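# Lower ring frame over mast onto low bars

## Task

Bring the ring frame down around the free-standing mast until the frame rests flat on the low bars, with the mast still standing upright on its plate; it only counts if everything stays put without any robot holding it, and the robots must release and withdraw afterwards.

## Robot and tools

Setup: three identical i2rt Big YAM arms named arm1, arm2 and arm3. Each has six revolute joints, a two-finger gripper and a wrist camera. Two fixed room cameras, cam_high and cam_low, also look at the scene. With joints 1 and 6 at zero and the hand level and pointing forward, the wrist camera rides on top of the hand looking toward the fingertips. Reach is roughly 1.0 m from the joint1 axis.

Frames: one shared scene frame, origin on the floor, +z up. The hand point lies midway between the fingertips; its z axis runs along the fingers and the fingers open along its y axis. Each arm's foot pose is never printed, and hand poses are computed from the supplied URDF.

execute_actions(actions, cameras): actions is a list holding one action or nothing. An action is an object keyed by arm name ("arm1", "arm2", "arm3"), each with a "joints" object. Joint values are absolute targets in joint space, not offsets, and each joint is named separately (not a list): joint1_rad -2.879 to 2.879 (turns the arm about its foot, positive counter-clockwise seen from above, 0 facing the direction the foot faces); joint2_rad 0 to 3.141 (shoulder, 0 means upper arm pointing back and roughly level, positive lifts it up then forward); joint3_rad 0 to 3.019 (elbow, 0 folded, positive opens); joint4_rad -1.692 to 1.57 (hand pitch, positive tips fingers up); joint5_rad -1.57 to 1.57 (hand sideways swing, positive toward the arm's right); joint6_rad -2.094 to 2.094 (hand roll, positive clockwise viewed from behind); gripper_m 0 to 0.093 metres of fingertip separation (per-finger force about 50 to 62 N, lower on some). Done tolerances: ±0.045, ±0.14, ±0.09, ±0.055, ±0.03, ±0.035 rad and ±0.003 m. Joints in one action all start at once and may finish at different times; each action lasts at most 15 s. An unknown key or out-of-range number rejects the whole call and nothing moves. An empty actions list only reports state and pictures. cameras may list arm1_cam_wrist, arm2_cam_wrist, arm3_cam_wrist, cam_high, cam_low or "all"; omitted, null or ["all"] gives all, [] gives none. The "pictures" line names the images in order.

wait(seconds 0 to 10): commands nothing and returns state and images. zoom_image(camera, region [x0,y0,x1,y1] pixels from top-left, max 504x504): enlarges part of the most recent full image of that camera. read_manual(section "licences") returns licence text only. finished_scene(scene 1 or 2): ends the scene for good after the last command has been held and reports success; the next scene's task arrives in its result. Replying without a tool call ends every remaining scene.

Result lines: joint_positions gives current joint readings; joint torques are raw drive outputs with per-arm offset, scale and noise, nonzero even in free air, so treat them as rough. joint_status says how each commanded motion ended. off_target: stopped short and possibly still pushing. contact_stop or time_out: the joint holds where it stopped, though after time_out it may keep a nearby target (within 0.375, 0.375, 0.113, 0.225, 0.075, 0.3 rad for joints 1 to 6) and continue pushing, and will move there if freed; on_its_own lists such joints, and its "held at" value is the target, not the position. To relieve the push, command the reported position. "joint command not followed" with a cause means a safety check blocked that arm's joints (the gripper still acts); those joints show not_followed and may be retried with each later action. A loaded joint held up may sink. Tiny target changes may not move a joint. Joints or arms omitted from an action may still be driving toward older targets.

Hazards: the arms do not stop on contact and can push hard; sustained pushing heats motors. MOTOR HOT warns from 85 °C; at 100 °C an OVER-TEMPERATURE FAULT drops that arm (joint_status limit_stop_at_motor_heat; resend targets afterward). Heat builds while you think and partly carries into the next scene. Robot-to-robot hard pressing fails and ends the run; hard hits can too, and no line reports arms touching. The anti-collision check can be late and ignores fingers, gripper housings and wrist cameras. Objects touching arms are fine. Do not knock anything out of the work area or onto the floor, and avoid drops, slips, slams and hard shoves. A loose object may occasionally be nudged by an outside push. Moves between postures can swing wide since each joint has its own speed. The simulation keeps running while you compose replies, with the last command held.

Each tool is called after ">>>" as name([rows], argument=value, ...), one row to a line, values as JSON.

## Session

>>> execute_actions(actions=[])

Scene clock: 0.00 s.
Joint torques (N m, as the arm reports them, + toward a larger angle): no reading
Motor temperatures (°C, as the motors report them): arm1=[26 30 30 24 25 27] | arm2=[26 28 29 25 25 24] | arm3=[24 29 29 27 27 25]
arm1.joint_positions: joint1_rad=+0.386 joint2_rad=+0.604 joint3_rad=+1.339 joint4_rad=-1.282 joint5_rad=-0.160 joint6_rad=+0.415 gripper_m=+0.095
arm1.joint_status: not commanded
arm1.hand: x=+1.2473 y=-0.1153 z=+1.3466 quat_wxyz=(-0.267, -0.865, -0.040, +0.423) (m; scene frame)
arm2.joint_positions: joint1_rad=+0.071 joint2_rad=+0.625 joint3_rad=+1.417 joint4_rad=-1.269 joint5_rad=-0.270 joint6_rad=+0.204 gripper_m=+0.094
arm2.joint_status: not commanded
arm2.hand: x=-0.5650 y=+1.0794 z=+1.4127 quat_wxyz=(-0.520, -0.429, -0.732, +0.099) (m; scene frame)
arm3.joint_positions: joint1_rad=+0.339 joint2_rad=+0.526 joint3_rad=+1.323 joint4_rad=-1.527 joint5_rad=+0.187 joint6_rad=-0.401 gripper_m=+0.095
arm3.joint_status: not commanded
arm3.hand: x=-0.6632 y=-1.0792 z=+1.2837 quat_wxyz=(-0.389, +0.697, -0.590, -0.121) (m; scene frame)
pictures: arm1_cam_wrist, arm2_cam_wrist, arm3_cam_wrist, cam_high, cam_low
Images, in order (width x height): arm1_cam_wrist 896x504, arm2_cam_wrist 896x504, arm3_cam_wrist 896x504, cam_high 896x504, cam_low 896x504.

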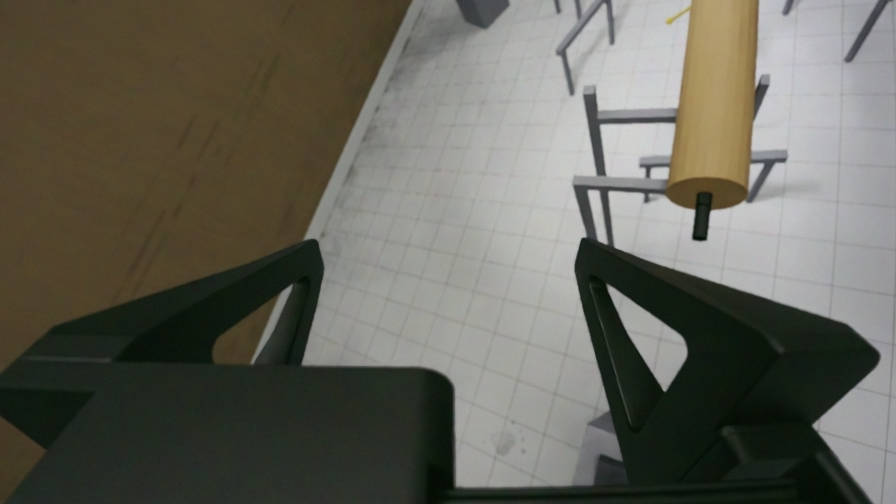

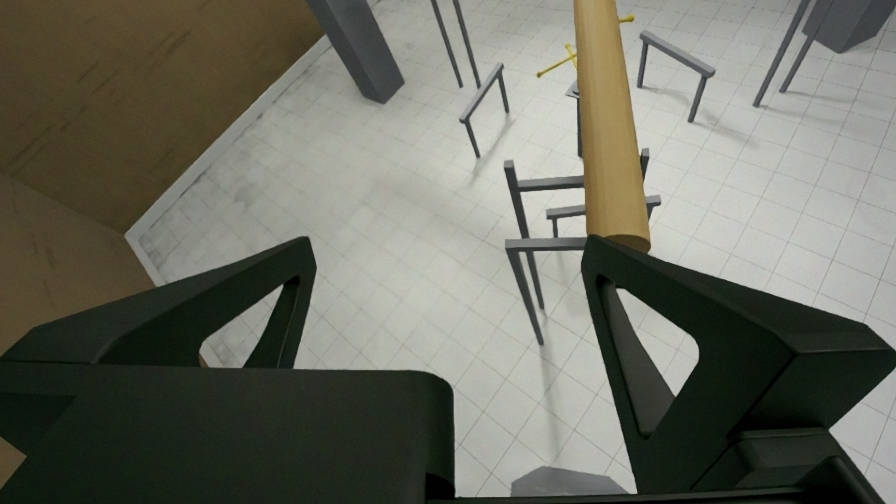

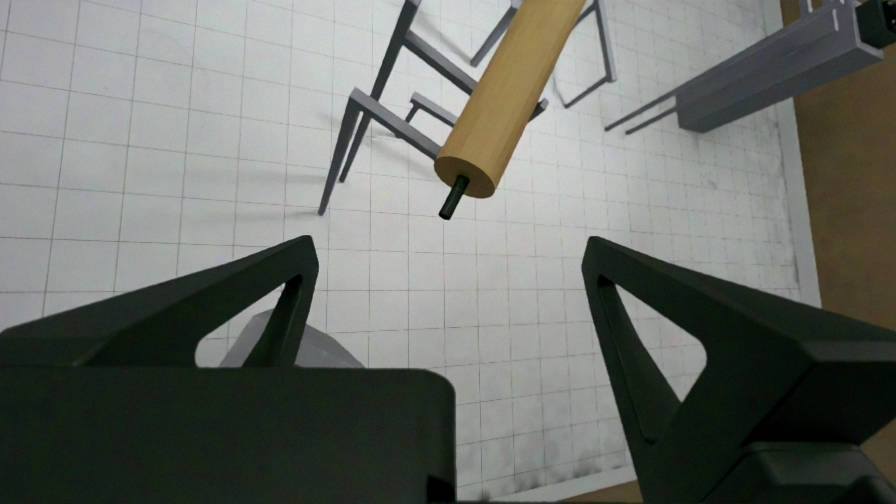

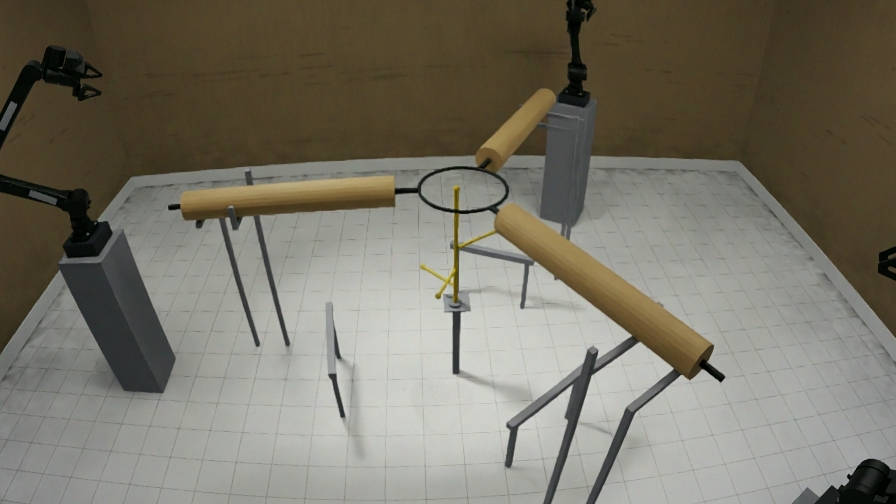

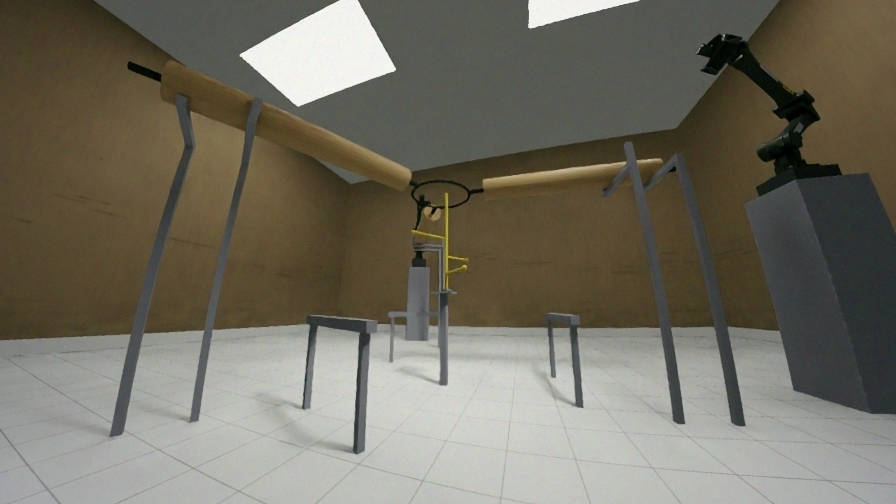

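>>> zoom_image(camera="cam_high", region=[380, 150, 560, 330])

>>> zoom_image(camera="cam_low", region=[380, 165, 520, 305])

Region (380, 150, 560, 330) of cam_high's 896x504 image, scaled by 2.800, with more detail than that image has.

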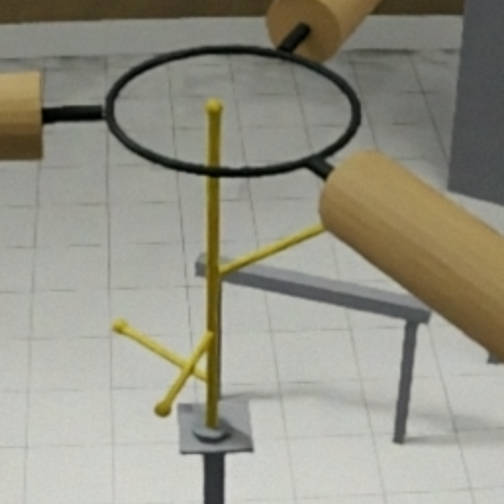

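Region (380, 165, 520, 305) of cam_low's 896x504 image, scaled by 3.600, with more detail than that image has.

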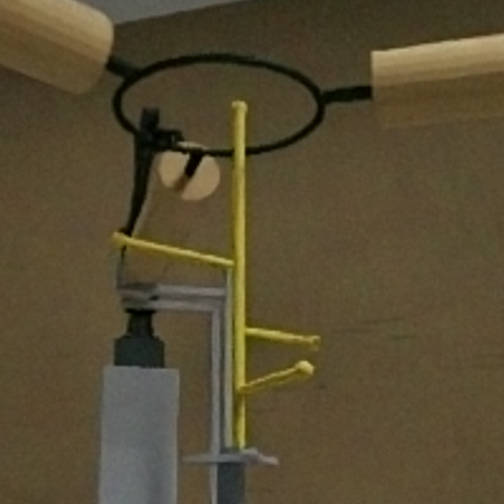

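>>> execute_actions([
  {"arm1":{"joints":{"joint1_rad":-0.199,"joint2_rad":1.505,"joint3_rad":1.38,"joint4_rad":-1.44,"joint5_rad":0,"joint6_rad":-0.265,"gripper_m":0.09}},"arm2":{"joints":{"joint1_rad":-0.236,"joint2_rad":1.57,"joint3_rad":1.375,"joint4_rad":-1.378,"joint5_rad":0,"joint6_rad":-0.38,"gripper_m":0.09}},"arm3":{"joints":{"joint1_rad":-0.297,"joint2_rad":1.405,"joint3_rad":1.34,"joint4_rad":-1.49,"joint5_rad":0,"joint6_rad":-0.375,"gripper_m":0.09}}},
])

Scene clock: 37.10 s.
Joint torques (N m, as the arm reports them, + toward a larger angle): arm1=[  1.99 -13.29  12.21  -0.16   0.12  -0.21] | arm2=[ -0.68 -16.39   9.14  -0.1    0.02   0.03] | arm3=[ -1.66 -12.06  10.55   0.66  -0.12   0.21]
Motor temperatures (°C, as the motors report them): arm1=[26 30 33 24 25 27] | arm2=[26 28 32 25 25 24] | arm3=[24 29 33 27 27 25]
arm1.joint_positions: joint1_rad=-0.205 joint2_rad=+1.512 joint3_rad=+1.353 joint4_rad=-1.425 joint5_rad=-0.001 joint6_rad=-0.256 gripper_m=+0.090
arm1.joint_status: all done
arm1.hand: x=+1.0175 y=+0.0779 z=+1.0219 quat_wxyz=(-0.009, -0.999, -0.043, -0.001) (m; scene frame)
arm2.joint_positions: joint1_rad=-0.235 joint2_rad=+1.569 joint3_rad=+1.373 joint4_rad=-1.367 joint5_rad=-0.001 joint6_rad=-0.370 gripper_m=+0.090
arm2.joint_status: all done
arm2.hand: x=-0.6130 y=+0.8041 z=+1.0334 quat_wxyz=(-0.005, -0.460, -0.888, +0.003) (m; scene frame)
arm3.joint_positions: joint1_rad=-0.301 joint2_rad=+1.404 joint3_rad=+1.323 joint4_rad=-1.494 joint5_rad=+0.002 joint6_rad=-0.389 gripper_m=+0.090
arm3.joint_status: all done
arm3.hand: x=-0.4341 y=-0.9683 z=+1.0287 quat_wxyz=(+0.009, +0.551, -0.835, +0.006) (m; scene frame)
pictures: arm1_cam_wrist, arm2_cam_wrist, arm3_cam_wrist, cam_high, cam_low
Images, in order (width x height): arm1_cam_wrist 896x504, arm2_cam_wrist 896x504, arm3_cam_wrist 896x504, cam_high 896x504, cam_low 896x504.

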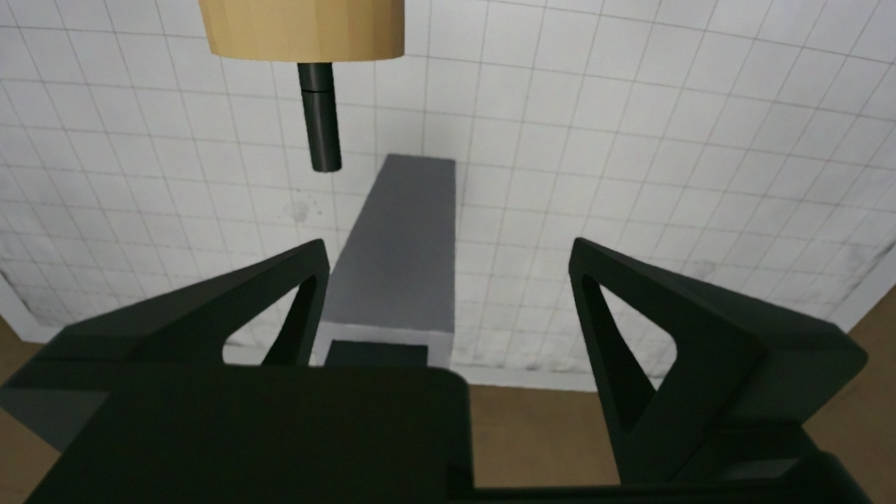

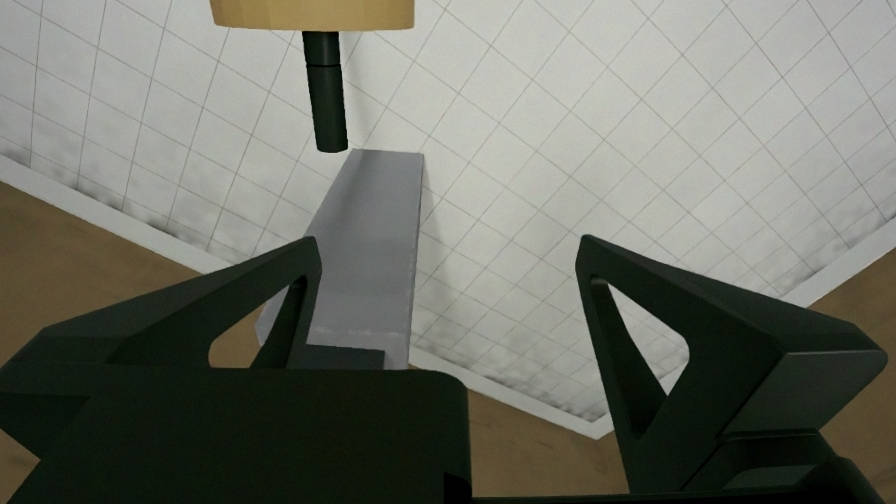

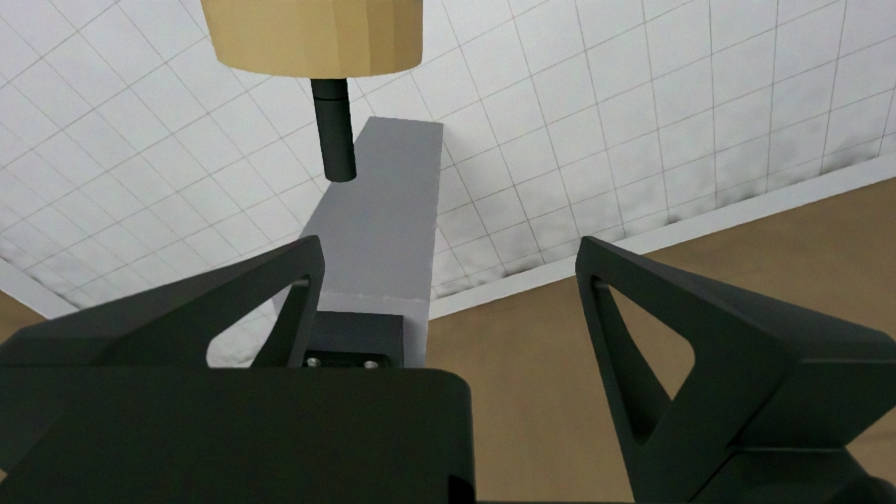

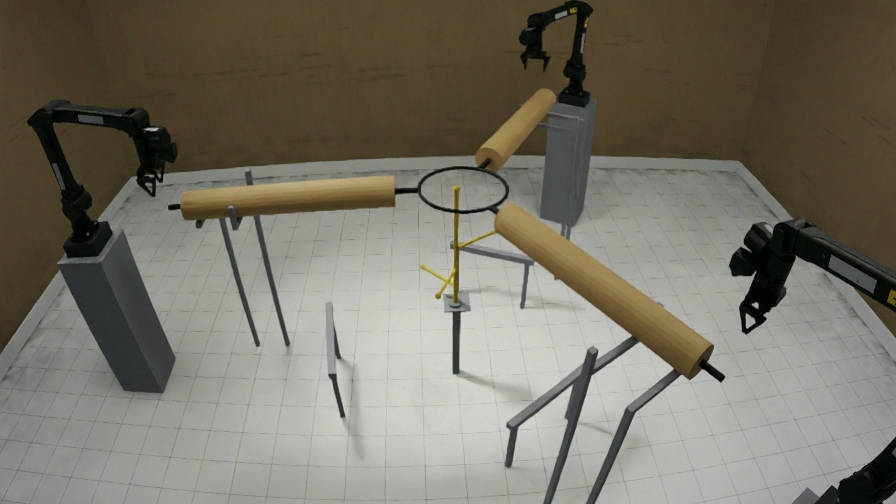

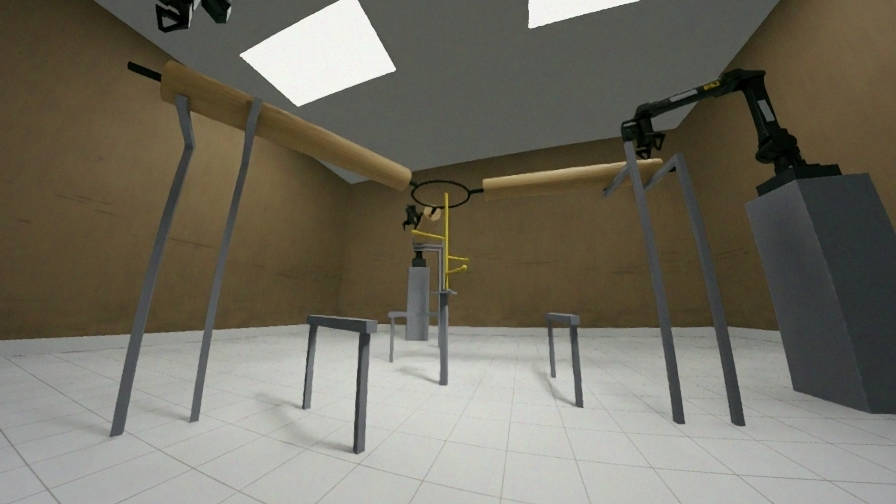

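>>> execute_actions([
  {"arm1":{"joints":{"joint1_rad":-0.029,"joint2_rad":1.525,"joint3_rad":1.175,"joint4_rad":-1.224,"joint6_rad":-0.015}},"arm2":{"joints":{"joint1_rad":-0.075,"joint2_rad":1.632,"joint3_rad":1.216,"joint4_rad":-1.162,"joint6_rad":-0.139}},"arm3":{"joints":{"joint1_rad":-0.134,"joint2_rad":1.378,"joint3_rad":1.10,"joint4_rad":-1.272,"joint6_rad":-0.122}}},
], cameras=["arm1_cam_wrist","arm2_cam_wrist","arm3_cam_wrist"])

Scene clock: 64.63 s.
Joint torques (N m, as the arm reports them, + toward a larger angle): arm1=[  1.17 -12.62   9.98   1.23   0.14  -0.02] | arm2=[ -1.46 -16.62   8.39   0.76   0.     0.28] | arm3=[ -2.7  -11.09   9.48   0.96  -0.07   0.2 ]
Motor temperatures (°C, as the motors report them): arm1=[26 30 35 24 25 27] | arm2=[26 29 33 25 25 24] | arm3=[24 30 34 27 27 25]
arm1.joint_positions: joint1_rad=-0.025 joint2_rad=+1.520 joint3_rad=+1.164 joint4_rad=-1.241 joint5_rad=-0.001 joint6_rad=-0.024 gripper_m=+0.090
arm1.joint_status: all done
arm1.hand: x=+1.0294 y=-0.0016 z=+0.9499 quat_wxyz=(-0.007, -1.000, -0.017, -0.007) (m; scene frame)
arm2.joint_positions: joint1_rad=-0.071 joint2_rad=+1.632 joint3_rad=+1.215 joint4_rad=-1.174 joint5_rad=+0.000 joint6_rad=-0.150 gripper_m=+0.090
arm2.joint_status: all done
arm2.hand: x=-0.5440 y=+0.8363 z=+0.9482 quat_wxyz=(+0.006, -0.485, -0.875, -0.007) (m; scene frame)
arm3.joint_positions: joint1_rad=-0.126 joint2_rad=+1.374 joint3_rad=+1.091 joint4_rad=-1.283 joint5_rad=+0.001 joint6_rad=-0.138 gripper_m=+0.090
arm3.joint_status: all done
arm3.hand: x=-0.5019 y=-0.9421 z=+0.9529 quat_wxyz=(+0.004, +0.519, -0.855, +0.004) (m; scene frame)
pictures: arm1_cam_wrist, arm2_cam_wrist, arm3_cam_wrist
Images, in order (width x height): arm1_cam_wrist 896x504, arm2_cam_wrist 896x504, arm3_cam_wrist 896x504.

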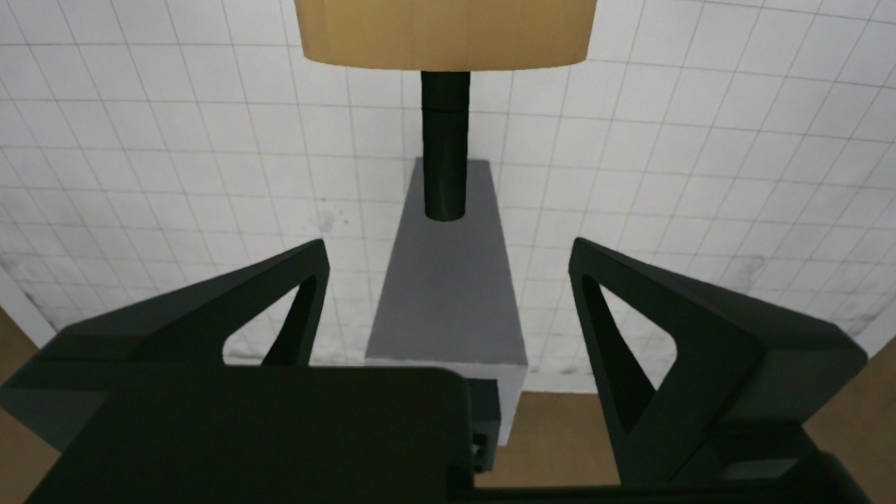

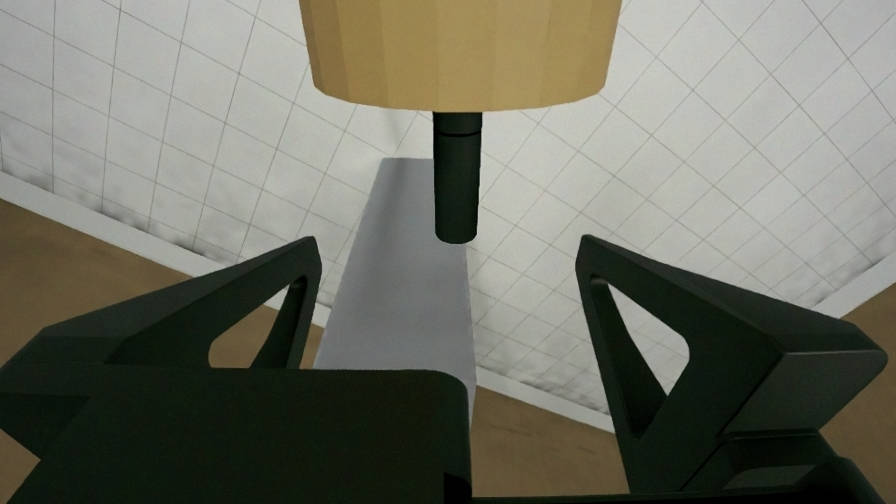

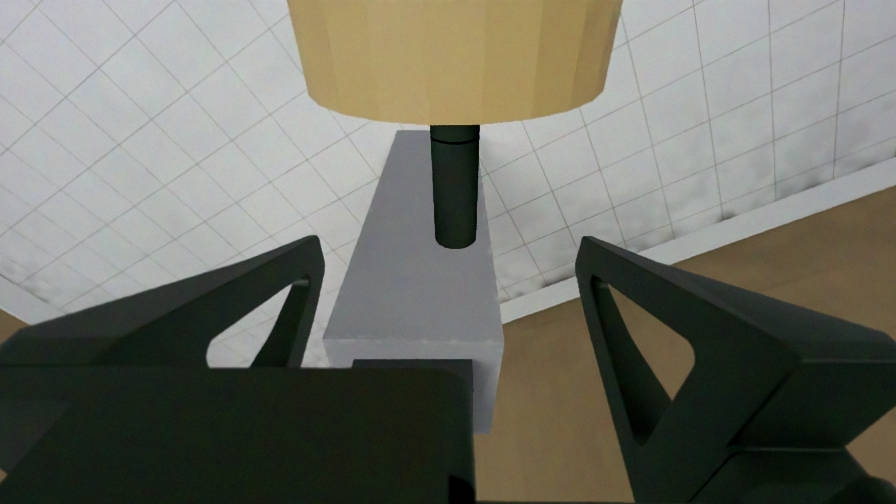

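>>> execute_actions([
  {"arm1":{"joints":{"joint2_rad":1.611,"joint3_rad":1.095,"joint4_rad":-1.04}},"arm2":{"joints":{"joint1_rad":-0.086,"joint2_rad":1.707,"joint3_rad":1.126,"joint4_rad":-0.988}},"arm3":{"joints":{"joint1_rad":-0.141,"joint2_rad":1.445,"joint3_rad":0.984,"joint4_rad":-1.089}}},
], cameras=["arm1_cam_wrist","arm2_cam_wrist","arm3_cam_wrist"])

Scene clock: 79.10 s.
Joint torques (N m, as the arm reports them, + toward a larger angle): arm1=[  0.88 -14.75   9.39   1.28   0.13   0.01] | arm2=[ -1.42 -15.9    7.54   0.69   0.02   0.19] | arm3=[ -2.62 -11.26   9.01   0.99  -0.08   0.23]
Motor temperatures (°C, as the motors report them): arm1=[26 30 34 24 25 27] | arm2=[26 29 33 25 25 24] | arm3=[24 30 33 27 27 25]
arm1.joint_positions: joint1_rad=-0.025 joint2_rad=+1.620 joint3_rad=+1.084 joint4_rad=-1.056 joint5_rad=-0.001 joint6_rad=-0.024 gripper_m=+0.090
arm1.joint_status: all done
arm1.hand: x=+1.0194 y=-0.0026 z=+0.8811 quat_wxyz=(-0.007, -1.000, -0.016, -0.005) (m; scene frame)
arm2.joint_positions: joint1_rad=-0.080 joint2_rad=+1.706 joint3_rad=+1.127 joint4_rad=-1.000 joint5_rad=+0.000 joint6_rad=-0.149 gripper_m=+0.090
arm2.joint_status: all done
arm2.hand: x=-0.5471 y=+0.8338 z=+0.8864 quat_wxyz=(+0.001, -0.489, -0.872, -0.003) (m; scene frame)
arm3.joint_positions: joint1_rad=-0.134 joint2_rad=+1.442 joint3_rad=+0.974 joint4_rad=-1.100 joint5_rad=+0.001 joint6_rad=-0.137 gripper_m=+0.090
arm3.joint_status: all done
arm3.hand: x=-0.5002 y=-0.9448 z=+0.8870 quat_wxyz=(+0.005, +0.515, -0.857, +0.005) (m; scene frame)
pictures: arm1_cam_wrist, arm2_cam_wrist, arm3_cam_wrist
Images, in order (width x height): arm1_cam_wrist 896x504, arm2_cam_wrist 896x504, arm3_cam_wrist 896x504.

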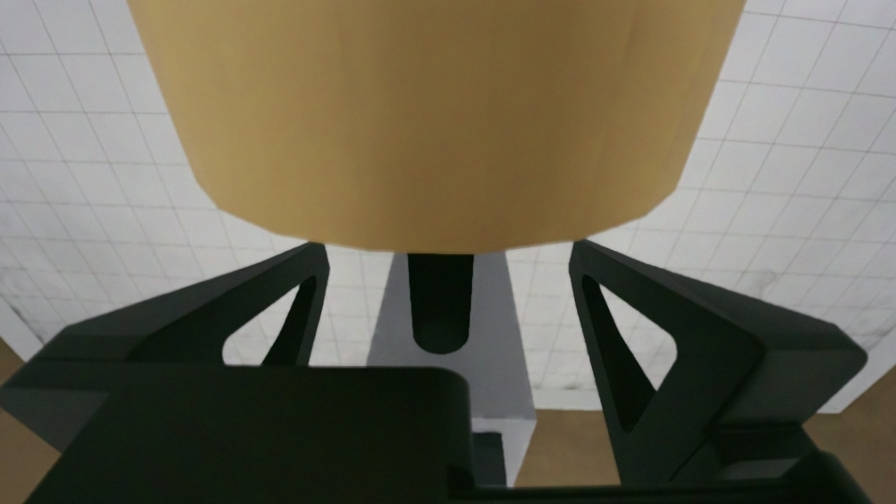

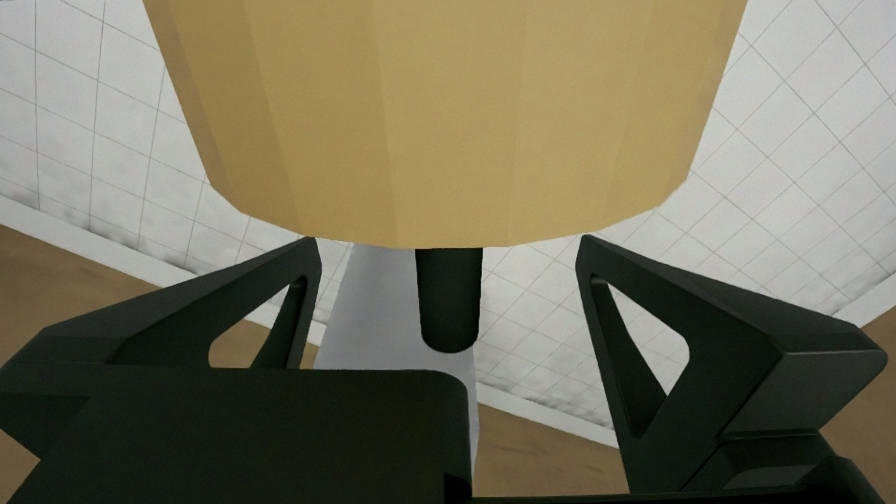

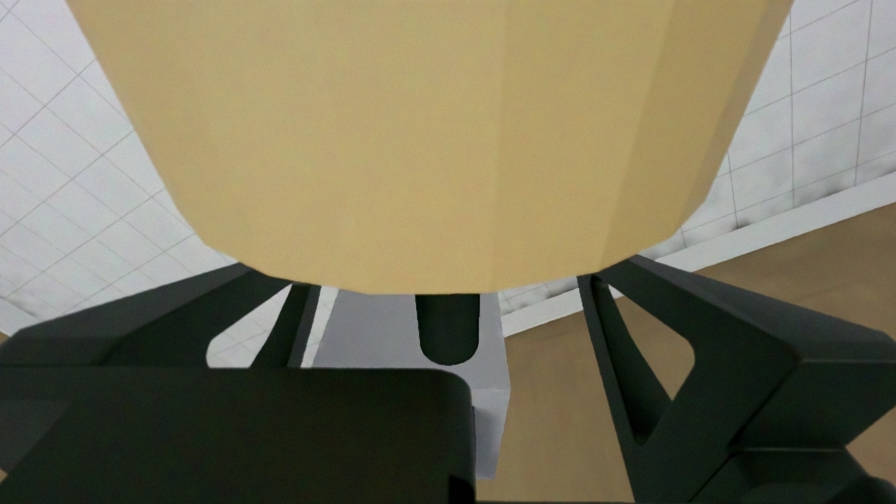

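>>> execute_actions([
  {"arm1":{"joints":{"joint1_rad":-0.016,"gripper_m":0.0}},"arm2":{"joints":{"gripper_m":0.0}},"arm3":{"joints":{"joint4_rad":-1.13,"gripper_m":0.0}}},
])

Scene clock: 84.00 s.
Joint torques (N m, as the arm reports them, + toward a larger angle): arm1=[  1.64 -14.29   9.41   1.25   0.26  -0.06] | arm2=[ -1.54 -15.99   7.65   0.62  -0.08   0.19] | arm3=[ -2.45 -11.35   8.93  -0.07  -0.11   0.33]
Motor temperatures (°C, as the motors report them): arm1=[26 30 34 24 25 27] | arm2=[26 29 33 25 25 24] | arm3=[24 30 33 27 27 25]
arm1.joint_positions: joint1_rad=-0.021 joint2_rad=+1.620 joint3_rad=+1.084 joint4_rad=-1.055 joint5_rad=-0.004 joint6_rad=-0.015 gripper_m=+0.019
arm1.joint_status: gripper_m off_target (ended at +0.019, target +0.000); the others done
arm1.hand: x=+1.0192 y=-0.0049 z=+0.8812 quat_wxyz=(-0.008, -1.000, -0.014, -0.005) (m; scene frame)
arm2.joint_positions: joint1_rad=-0.080 joint2_rad=+1.706 joint3_rad=+1.127 joint4_rad=-0.999 joint5_rad=+0.001 joint6_rad=-0.150 gripper_m=+0.019
arm2.joint_status: gripper_m off_target (ended at +0.019, target +0.000)
arm2.hand: x=-0.5474 y=+0.8334 z=+0.8864 quat_wxyz=(+0.001, -0.489, -0.872, -0.002) (m; scene frame)
arm3.joint_positions: joint1_rad=-0.134 joint2_rad=+1.442 joint3_rad=+0.974 joint4_rad=-1.118 joint5_rad=+0.002 joint6_rad=-0.150 gripper_m=+0.019
arm3.joint_status: gripper_m off_target (ended at +0.019, target +0.000); the others done
arm3.hand: x=-0.5028 y=-0.9486 z=+0.8871 quat_wxyz=(+0.013, +0.521, -0.854, +0.008) (m; scene frame)
pictures: arm1_cam_wrist, arm2_cam_wrist, arm3_cam_wrist, cam_high, cam_low
Images, in order (width x height): arm1_cam_wrist 896x504, arm2_cam_wrist 896x504, arm3_cam_wrist 896x504, cam_high 896x504, cam_low 896x504.

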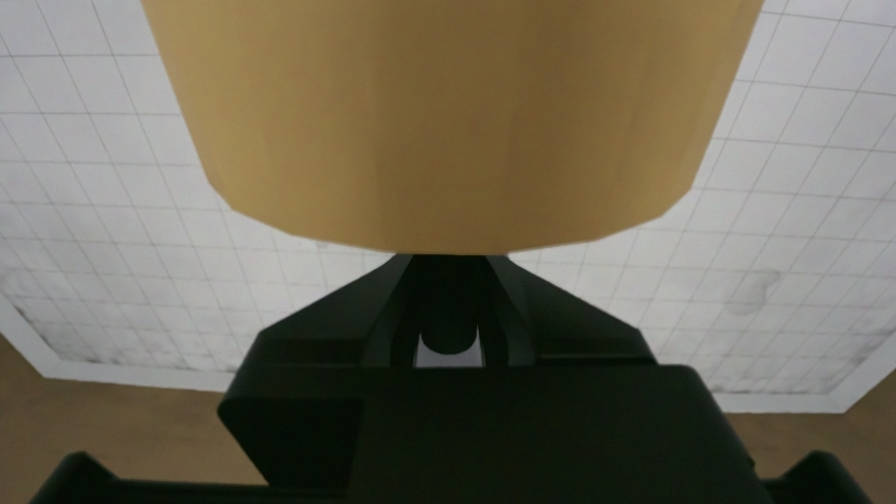

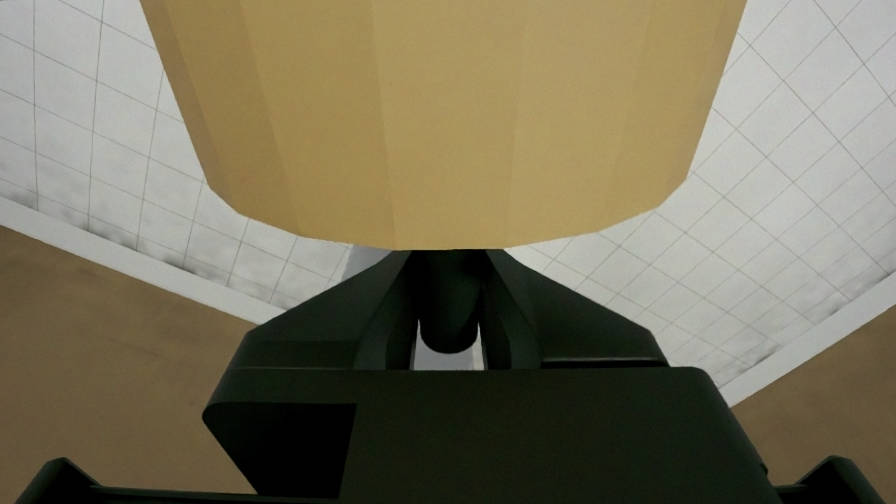

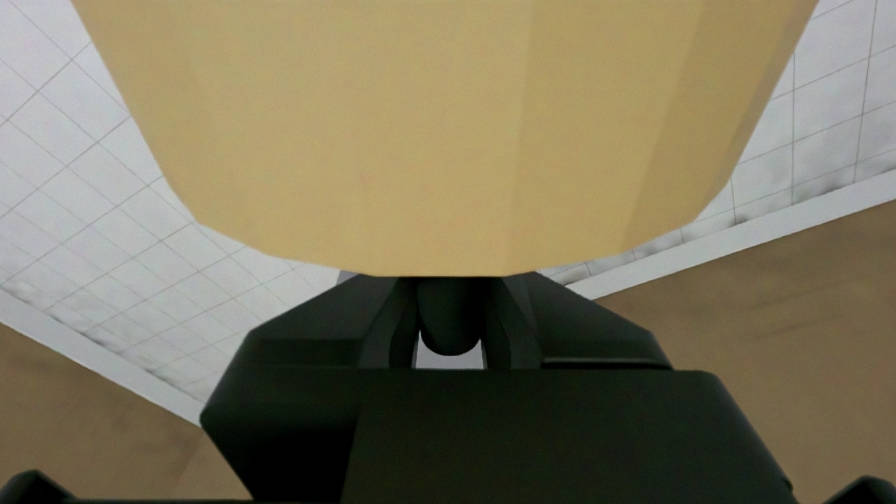

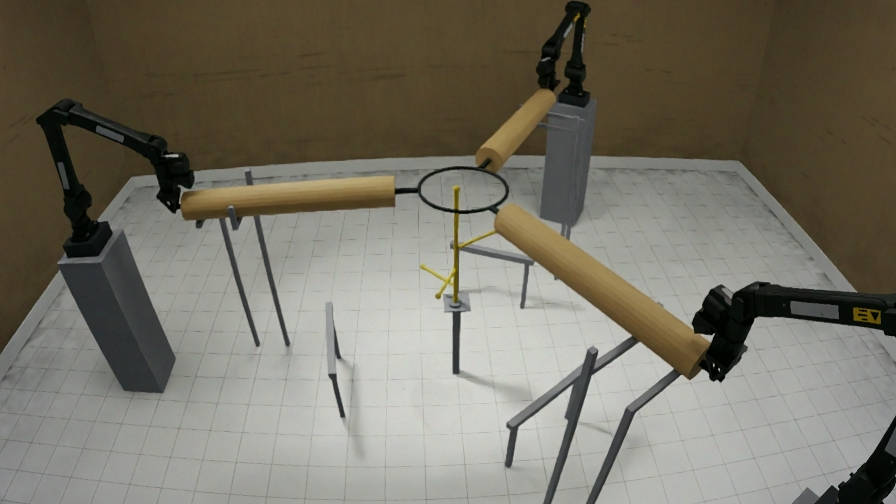

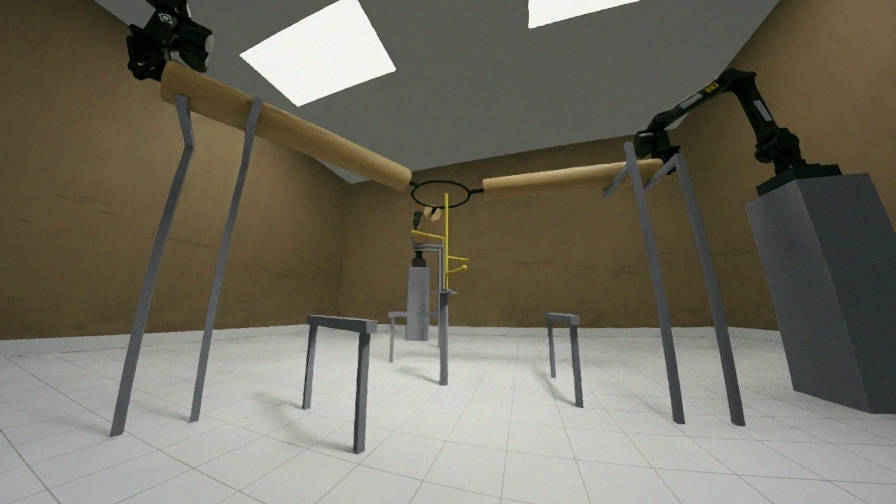

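>>> execute_actions([
  {"arm1":{"joints":{"joint2_rad":1.455,"joint3_rad":1.336,"joint4_rad":-1.383}},"arm2":{"joints":{"joint2_rad":1.54,"joint3_rad":1.343,"joint4_rad":-1.322}},"arm3":{"joints":{"joint2_rad":1.305,"joint3_rad":1.245,"joint4_rad":-1.46}}},
], cameras=["cam_high","cam_low"])

Scene clock: 96.87 s.
Joint torques (N m, as the arm reports them, + toward a larger angle): arm1=[  1.95 -14.83  13.97  -0.39   0.21  -0.12] | arm2=[ -1.37 -16.83  12.22  -0.51   0.06   0.2 ] | arm3=[ -2.63 -11.85  12.37  -0.33  -0.03   0.33]
Motor temperatures (°C, as the motors report them): arm1=[26 30 34 24 25 27] | arm2=[26 29 33 25 25 24] | arm3=[24 30 33 27 27 25]
arm1.joint_positions: joint1_rad=-0.021 joint2_rad=+1.479 joint3_rad=+1.289 joint4_rad=-1.361 joint5_rad=-0.003 joint6_rad=-0.014 gripper_m=+0.019
arm1.joint_status: all done
arm1.hand: x=+1.0174 y=-0.0032 z=+1.0127 quat_wxyz=(-0.008, -1.000, -0.014, +0.016) (m; scene frame)
arm2.joint_positions: joint1_rad=-0.081 joint2_rad=+1.549 joint3_rad=+1.304 joint4_rad=-1.301 joint5_rad=-0.001 joint6_rad=-0.150 gripper_m=+0.019
arm2.joint_status: all done
arm2.hand: x=-0.5478 y=+0.8338 z=+1.0168 quat_wxyz=(-0.012, -0.489, -0.872, +0.007) (m; scene frame)
arm3.joint_positions: joint1_rad=-0.134 joint2_rad=+1.318 joint3_rad=+1.204 joint4_rad=-1.442 joint5_rad=+0.000 joint6_rad=-0.150 gripper_m=+0.019
arm3.joint_status: all done
arm3.hand: x=-0.5033 y=-0.9480 z=+1.0152 quat_wxyz=(+0.000, +0.521, -0.854, +0.002) (m; scene frame)
pictures: cam_high, cam_low
Images, in order (width x height): cam_high 896x504, cam_low 896x504.

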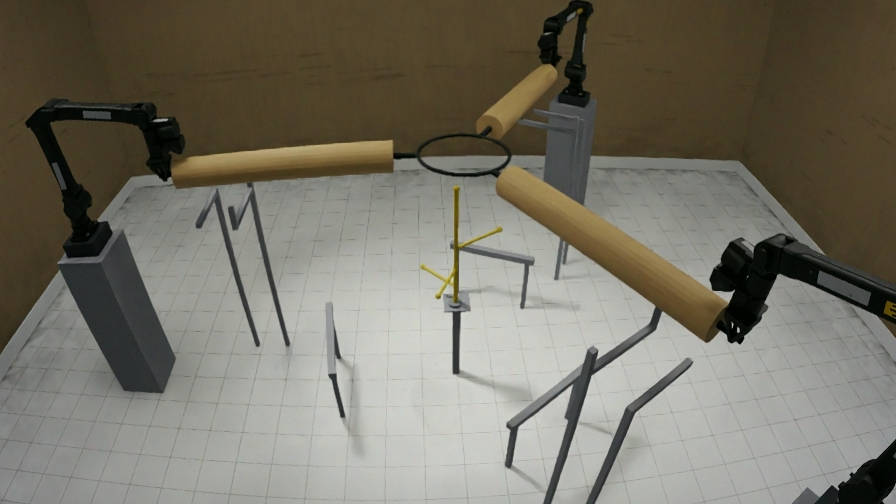

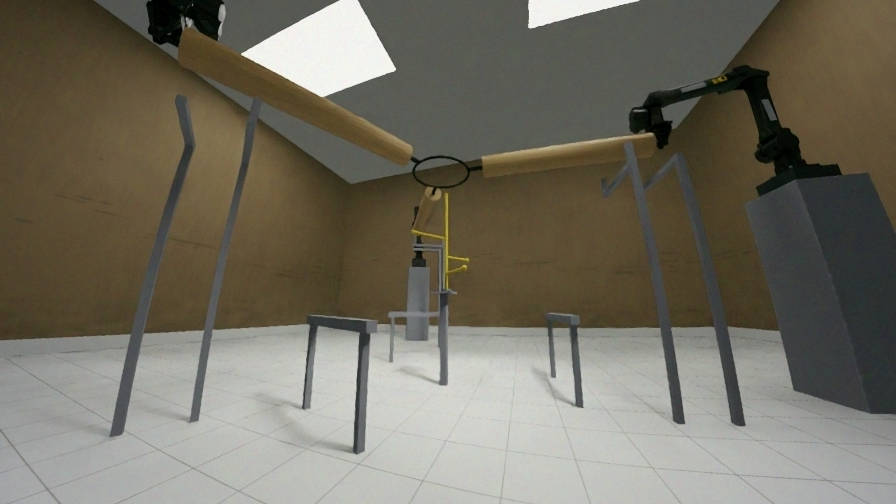

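>>> execute_actions([
  {"arm1":{"joints":{"joint1_rad":-0.339,"joint2_rad":1.605,"joint3_rad":1.485,"joint4_rad":-1.42,"joint6_rad":-0.49}},"arm2":{"joints":{"joint1_rad":-0.392,"joint2_rad":1.708,"joint3_rad":1.539,"joint4_rad":-1.375,"joint6_rad":-0.62}},"arm3":{"joints":{"joint1_rad":-0.483,"joint2_rad":1.46,"joint3_rad":1.388,"joint4_rad":-1.478,"joint6_rad":-0.657}}},
], cameras=["cam_high"])

Scene clock: 118.13 s.
Joint torques (N m, as the arm reports them, + toward a larger angle): arm1=[  0.92 -16.82  14.62  -0.21   0.44  -0.33] | arm2=[ -2.07 -21.74  12.9   -0.18   0.14  -0.04] | arm3=[ -3.48 -14.67  12.92  -0.3    0.09  -0.13]
Motor temperatures (°C, as the motors report them): arm1=[26 30 37 24 25 27] | arm2=[26 29 35 25 25 24] | arm3=[24 30 36 27 27 25]
arm1.joint_positions: joint1_rad=-0.332 joint2_rad=+1.633 joint3_rad=+1.429 joint4_rad=-1.406 joint5_rad=-0.009 joint6_rad=-0.468 gripper_m=+0.019
arm1.joint_status: all done
arm1.hand: x=+0.9951 y=+0.1416 z=+0.9959 quat_wxyz=(-0.018, -0.996, -0.085, -0.011) (m; scene frame)
arm2.joint_positions: joint1_rad=-0.380 joint2_rad=+1.736 joint3_rad=+1.492 joint4_rad=-1.359 joint5_rad=-0.005 joint6_rad=-0.598 gripper_m=+0.019
arm2.joint_status: all done
arm2.hand: x=-0.6742 y=+0.7449 z=+0.9991 quat_wxyz=(+0.004, -0.423, -0.906, -0.015) (m; scene frame)
arm3.joint_positions: joint1_rad=-0.464 joint2_rad=+1.483 joint3_rad=+1.337 joint4_rad=-1.464 joint5_rad=-0.004 joint6_rad=-0.635 gripper_m=+0.019
arm3.joint_status: all done
arm3.hand: x=-0.3770 y=-1.0073 z=+1.0029 quat_wxyz=(+0.026, +0.585, -0.811, +0.002) (m; scene frame)
pictures: cam_high
Images, in order (width x height): cam_high 896x504.

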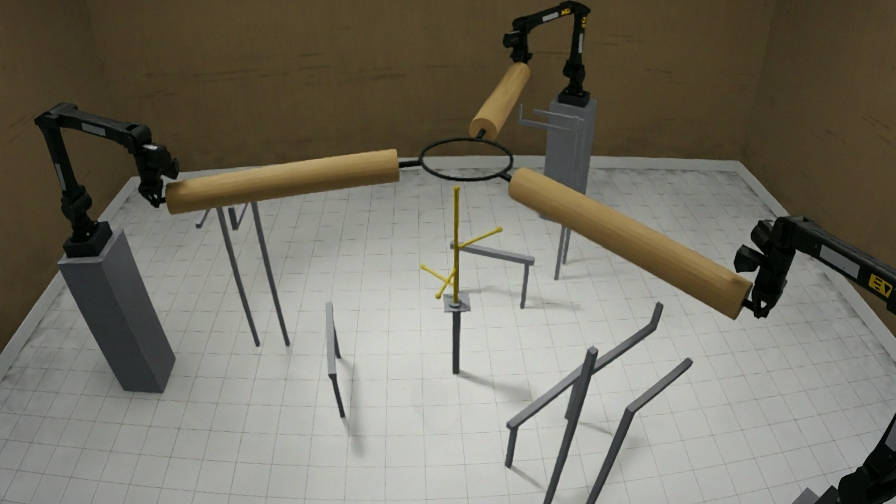

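>>> execute_actions([
  {"arm1":{"joints":{"joint1_rad":-0.55,"joint2_rad":1.85,"joint3_rad":1.83,"joint4_rad":-1.498,"joint6_rad":-0.845}},"arm2":{"joints":{"joint1_rad":-0.595,"joint2_rad":1.968,"joint3_rad":1.942,"joint4_rad":-1.489,"joint6_rad":-0.964}},"arm3":{"joints":{"joint1_rad":-0.697,"joint2_rad":1.695,"joint3_rad":1.686,"joint4_rad":-1.515,"joint6_rad":-1.011}}},
])

Scene clock: 127.97 s.
Joint torques (N m, as the arm reports them, + toward a larger angle): arm1=[  0.72 -22.8   16.26  -0.53   0.41  -0.37] | arm2=[ -2.43 -27.36  14.27  -0.42   0.03  -0.12] | arm3=[ -4.33 -19.4   14.01  -0.28   0.01  -0.18]
Motor temperatures (°C, as the motors report them): arm1=[26 31 37 24 25 27] | arm2=[26 29 36 25 25 24] | arm3=[24 30 37 27 27 25]
arm1.joint_positions: joint1_rad=-0.541 joint2_rad=+1.894 joint3_rad=+1.757 joint4_rad=-1.478 joint5_rad=-0.008 joint6_rad=-0.819 gripper_m=+0.019
arm1.joint_status: all done
arm1.hand: x=+0.9500 y=+0.2802 z=+0.9839 quat_wxyz=(-0.023, -0.988, -0.155, -0.009) (m; scene frame)
arm2.joint_positions: joint1_rad=-0.578 joint2_rad=+1.996 joint3_rad=+1.881 joint4_rad=-1.466 joint5_rad=-0.002 joint6_rad=-0.938 gripper_m=+0.019
arm2.joint_status: all done
arm2.hand: x=-0.7863 y=+0.6422 z=+1.0015 quat_wxyz=(-0.002, -0.358, -0.934, -0.005) (m; scene frame)
arm3.joint_positions: joint1_rad=-0.667 joint2_rad=+1.727 joint3_rad=+1.622 joint4_rad=-1.501 joint5_rad=-0.002 joint6_rad=-0.981 gripper_m=+0.019
arm3.joint_status: all done
arm3.hand: x=-0.2481 y=-1.0447 z=+0.9987 quat_wxyz=(+0.023, +0.641, -0.767, -0.002) (m; scene frame)
pictures: arm1_cam_wrist, arm2_cam_wrist, arm3_cam_wrist, cam_high, cam_low
Images, in order (width x height): arm1_cam_wrist 896x504, arm2_cam_wrist 896x504, arm3_cam_wrist 896x504, cam_high 896x504, cam_low 896x504.

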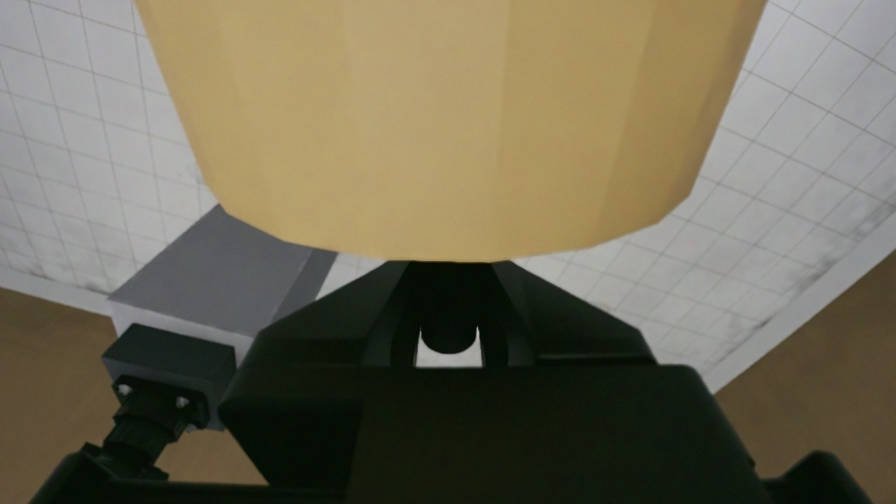

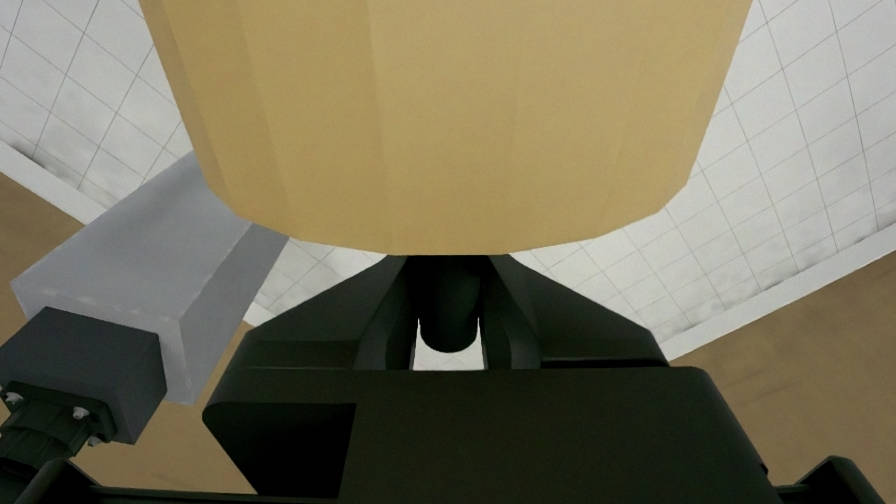

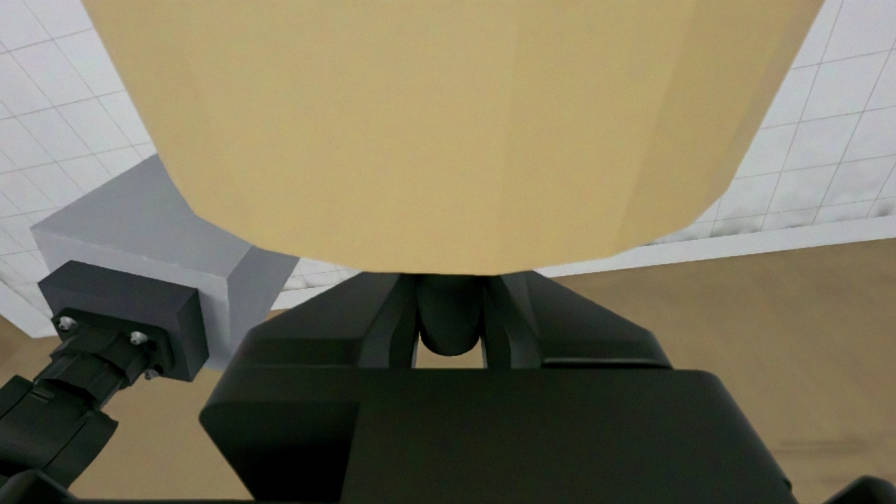

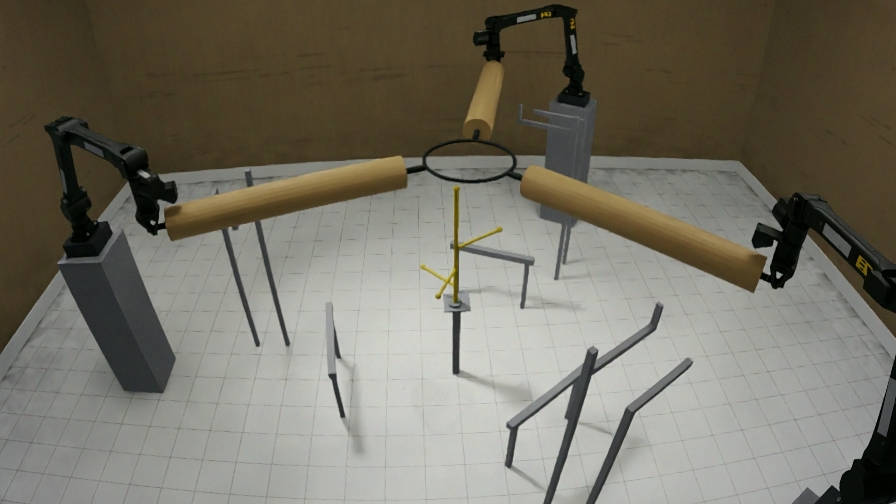

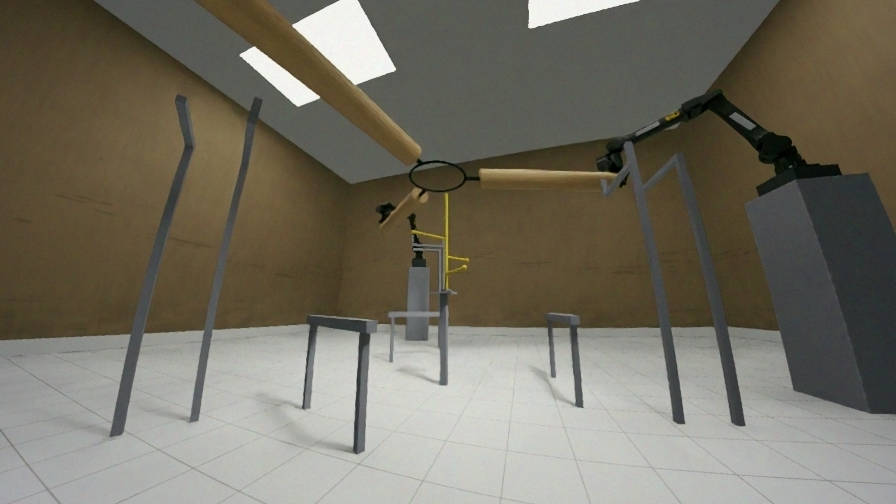

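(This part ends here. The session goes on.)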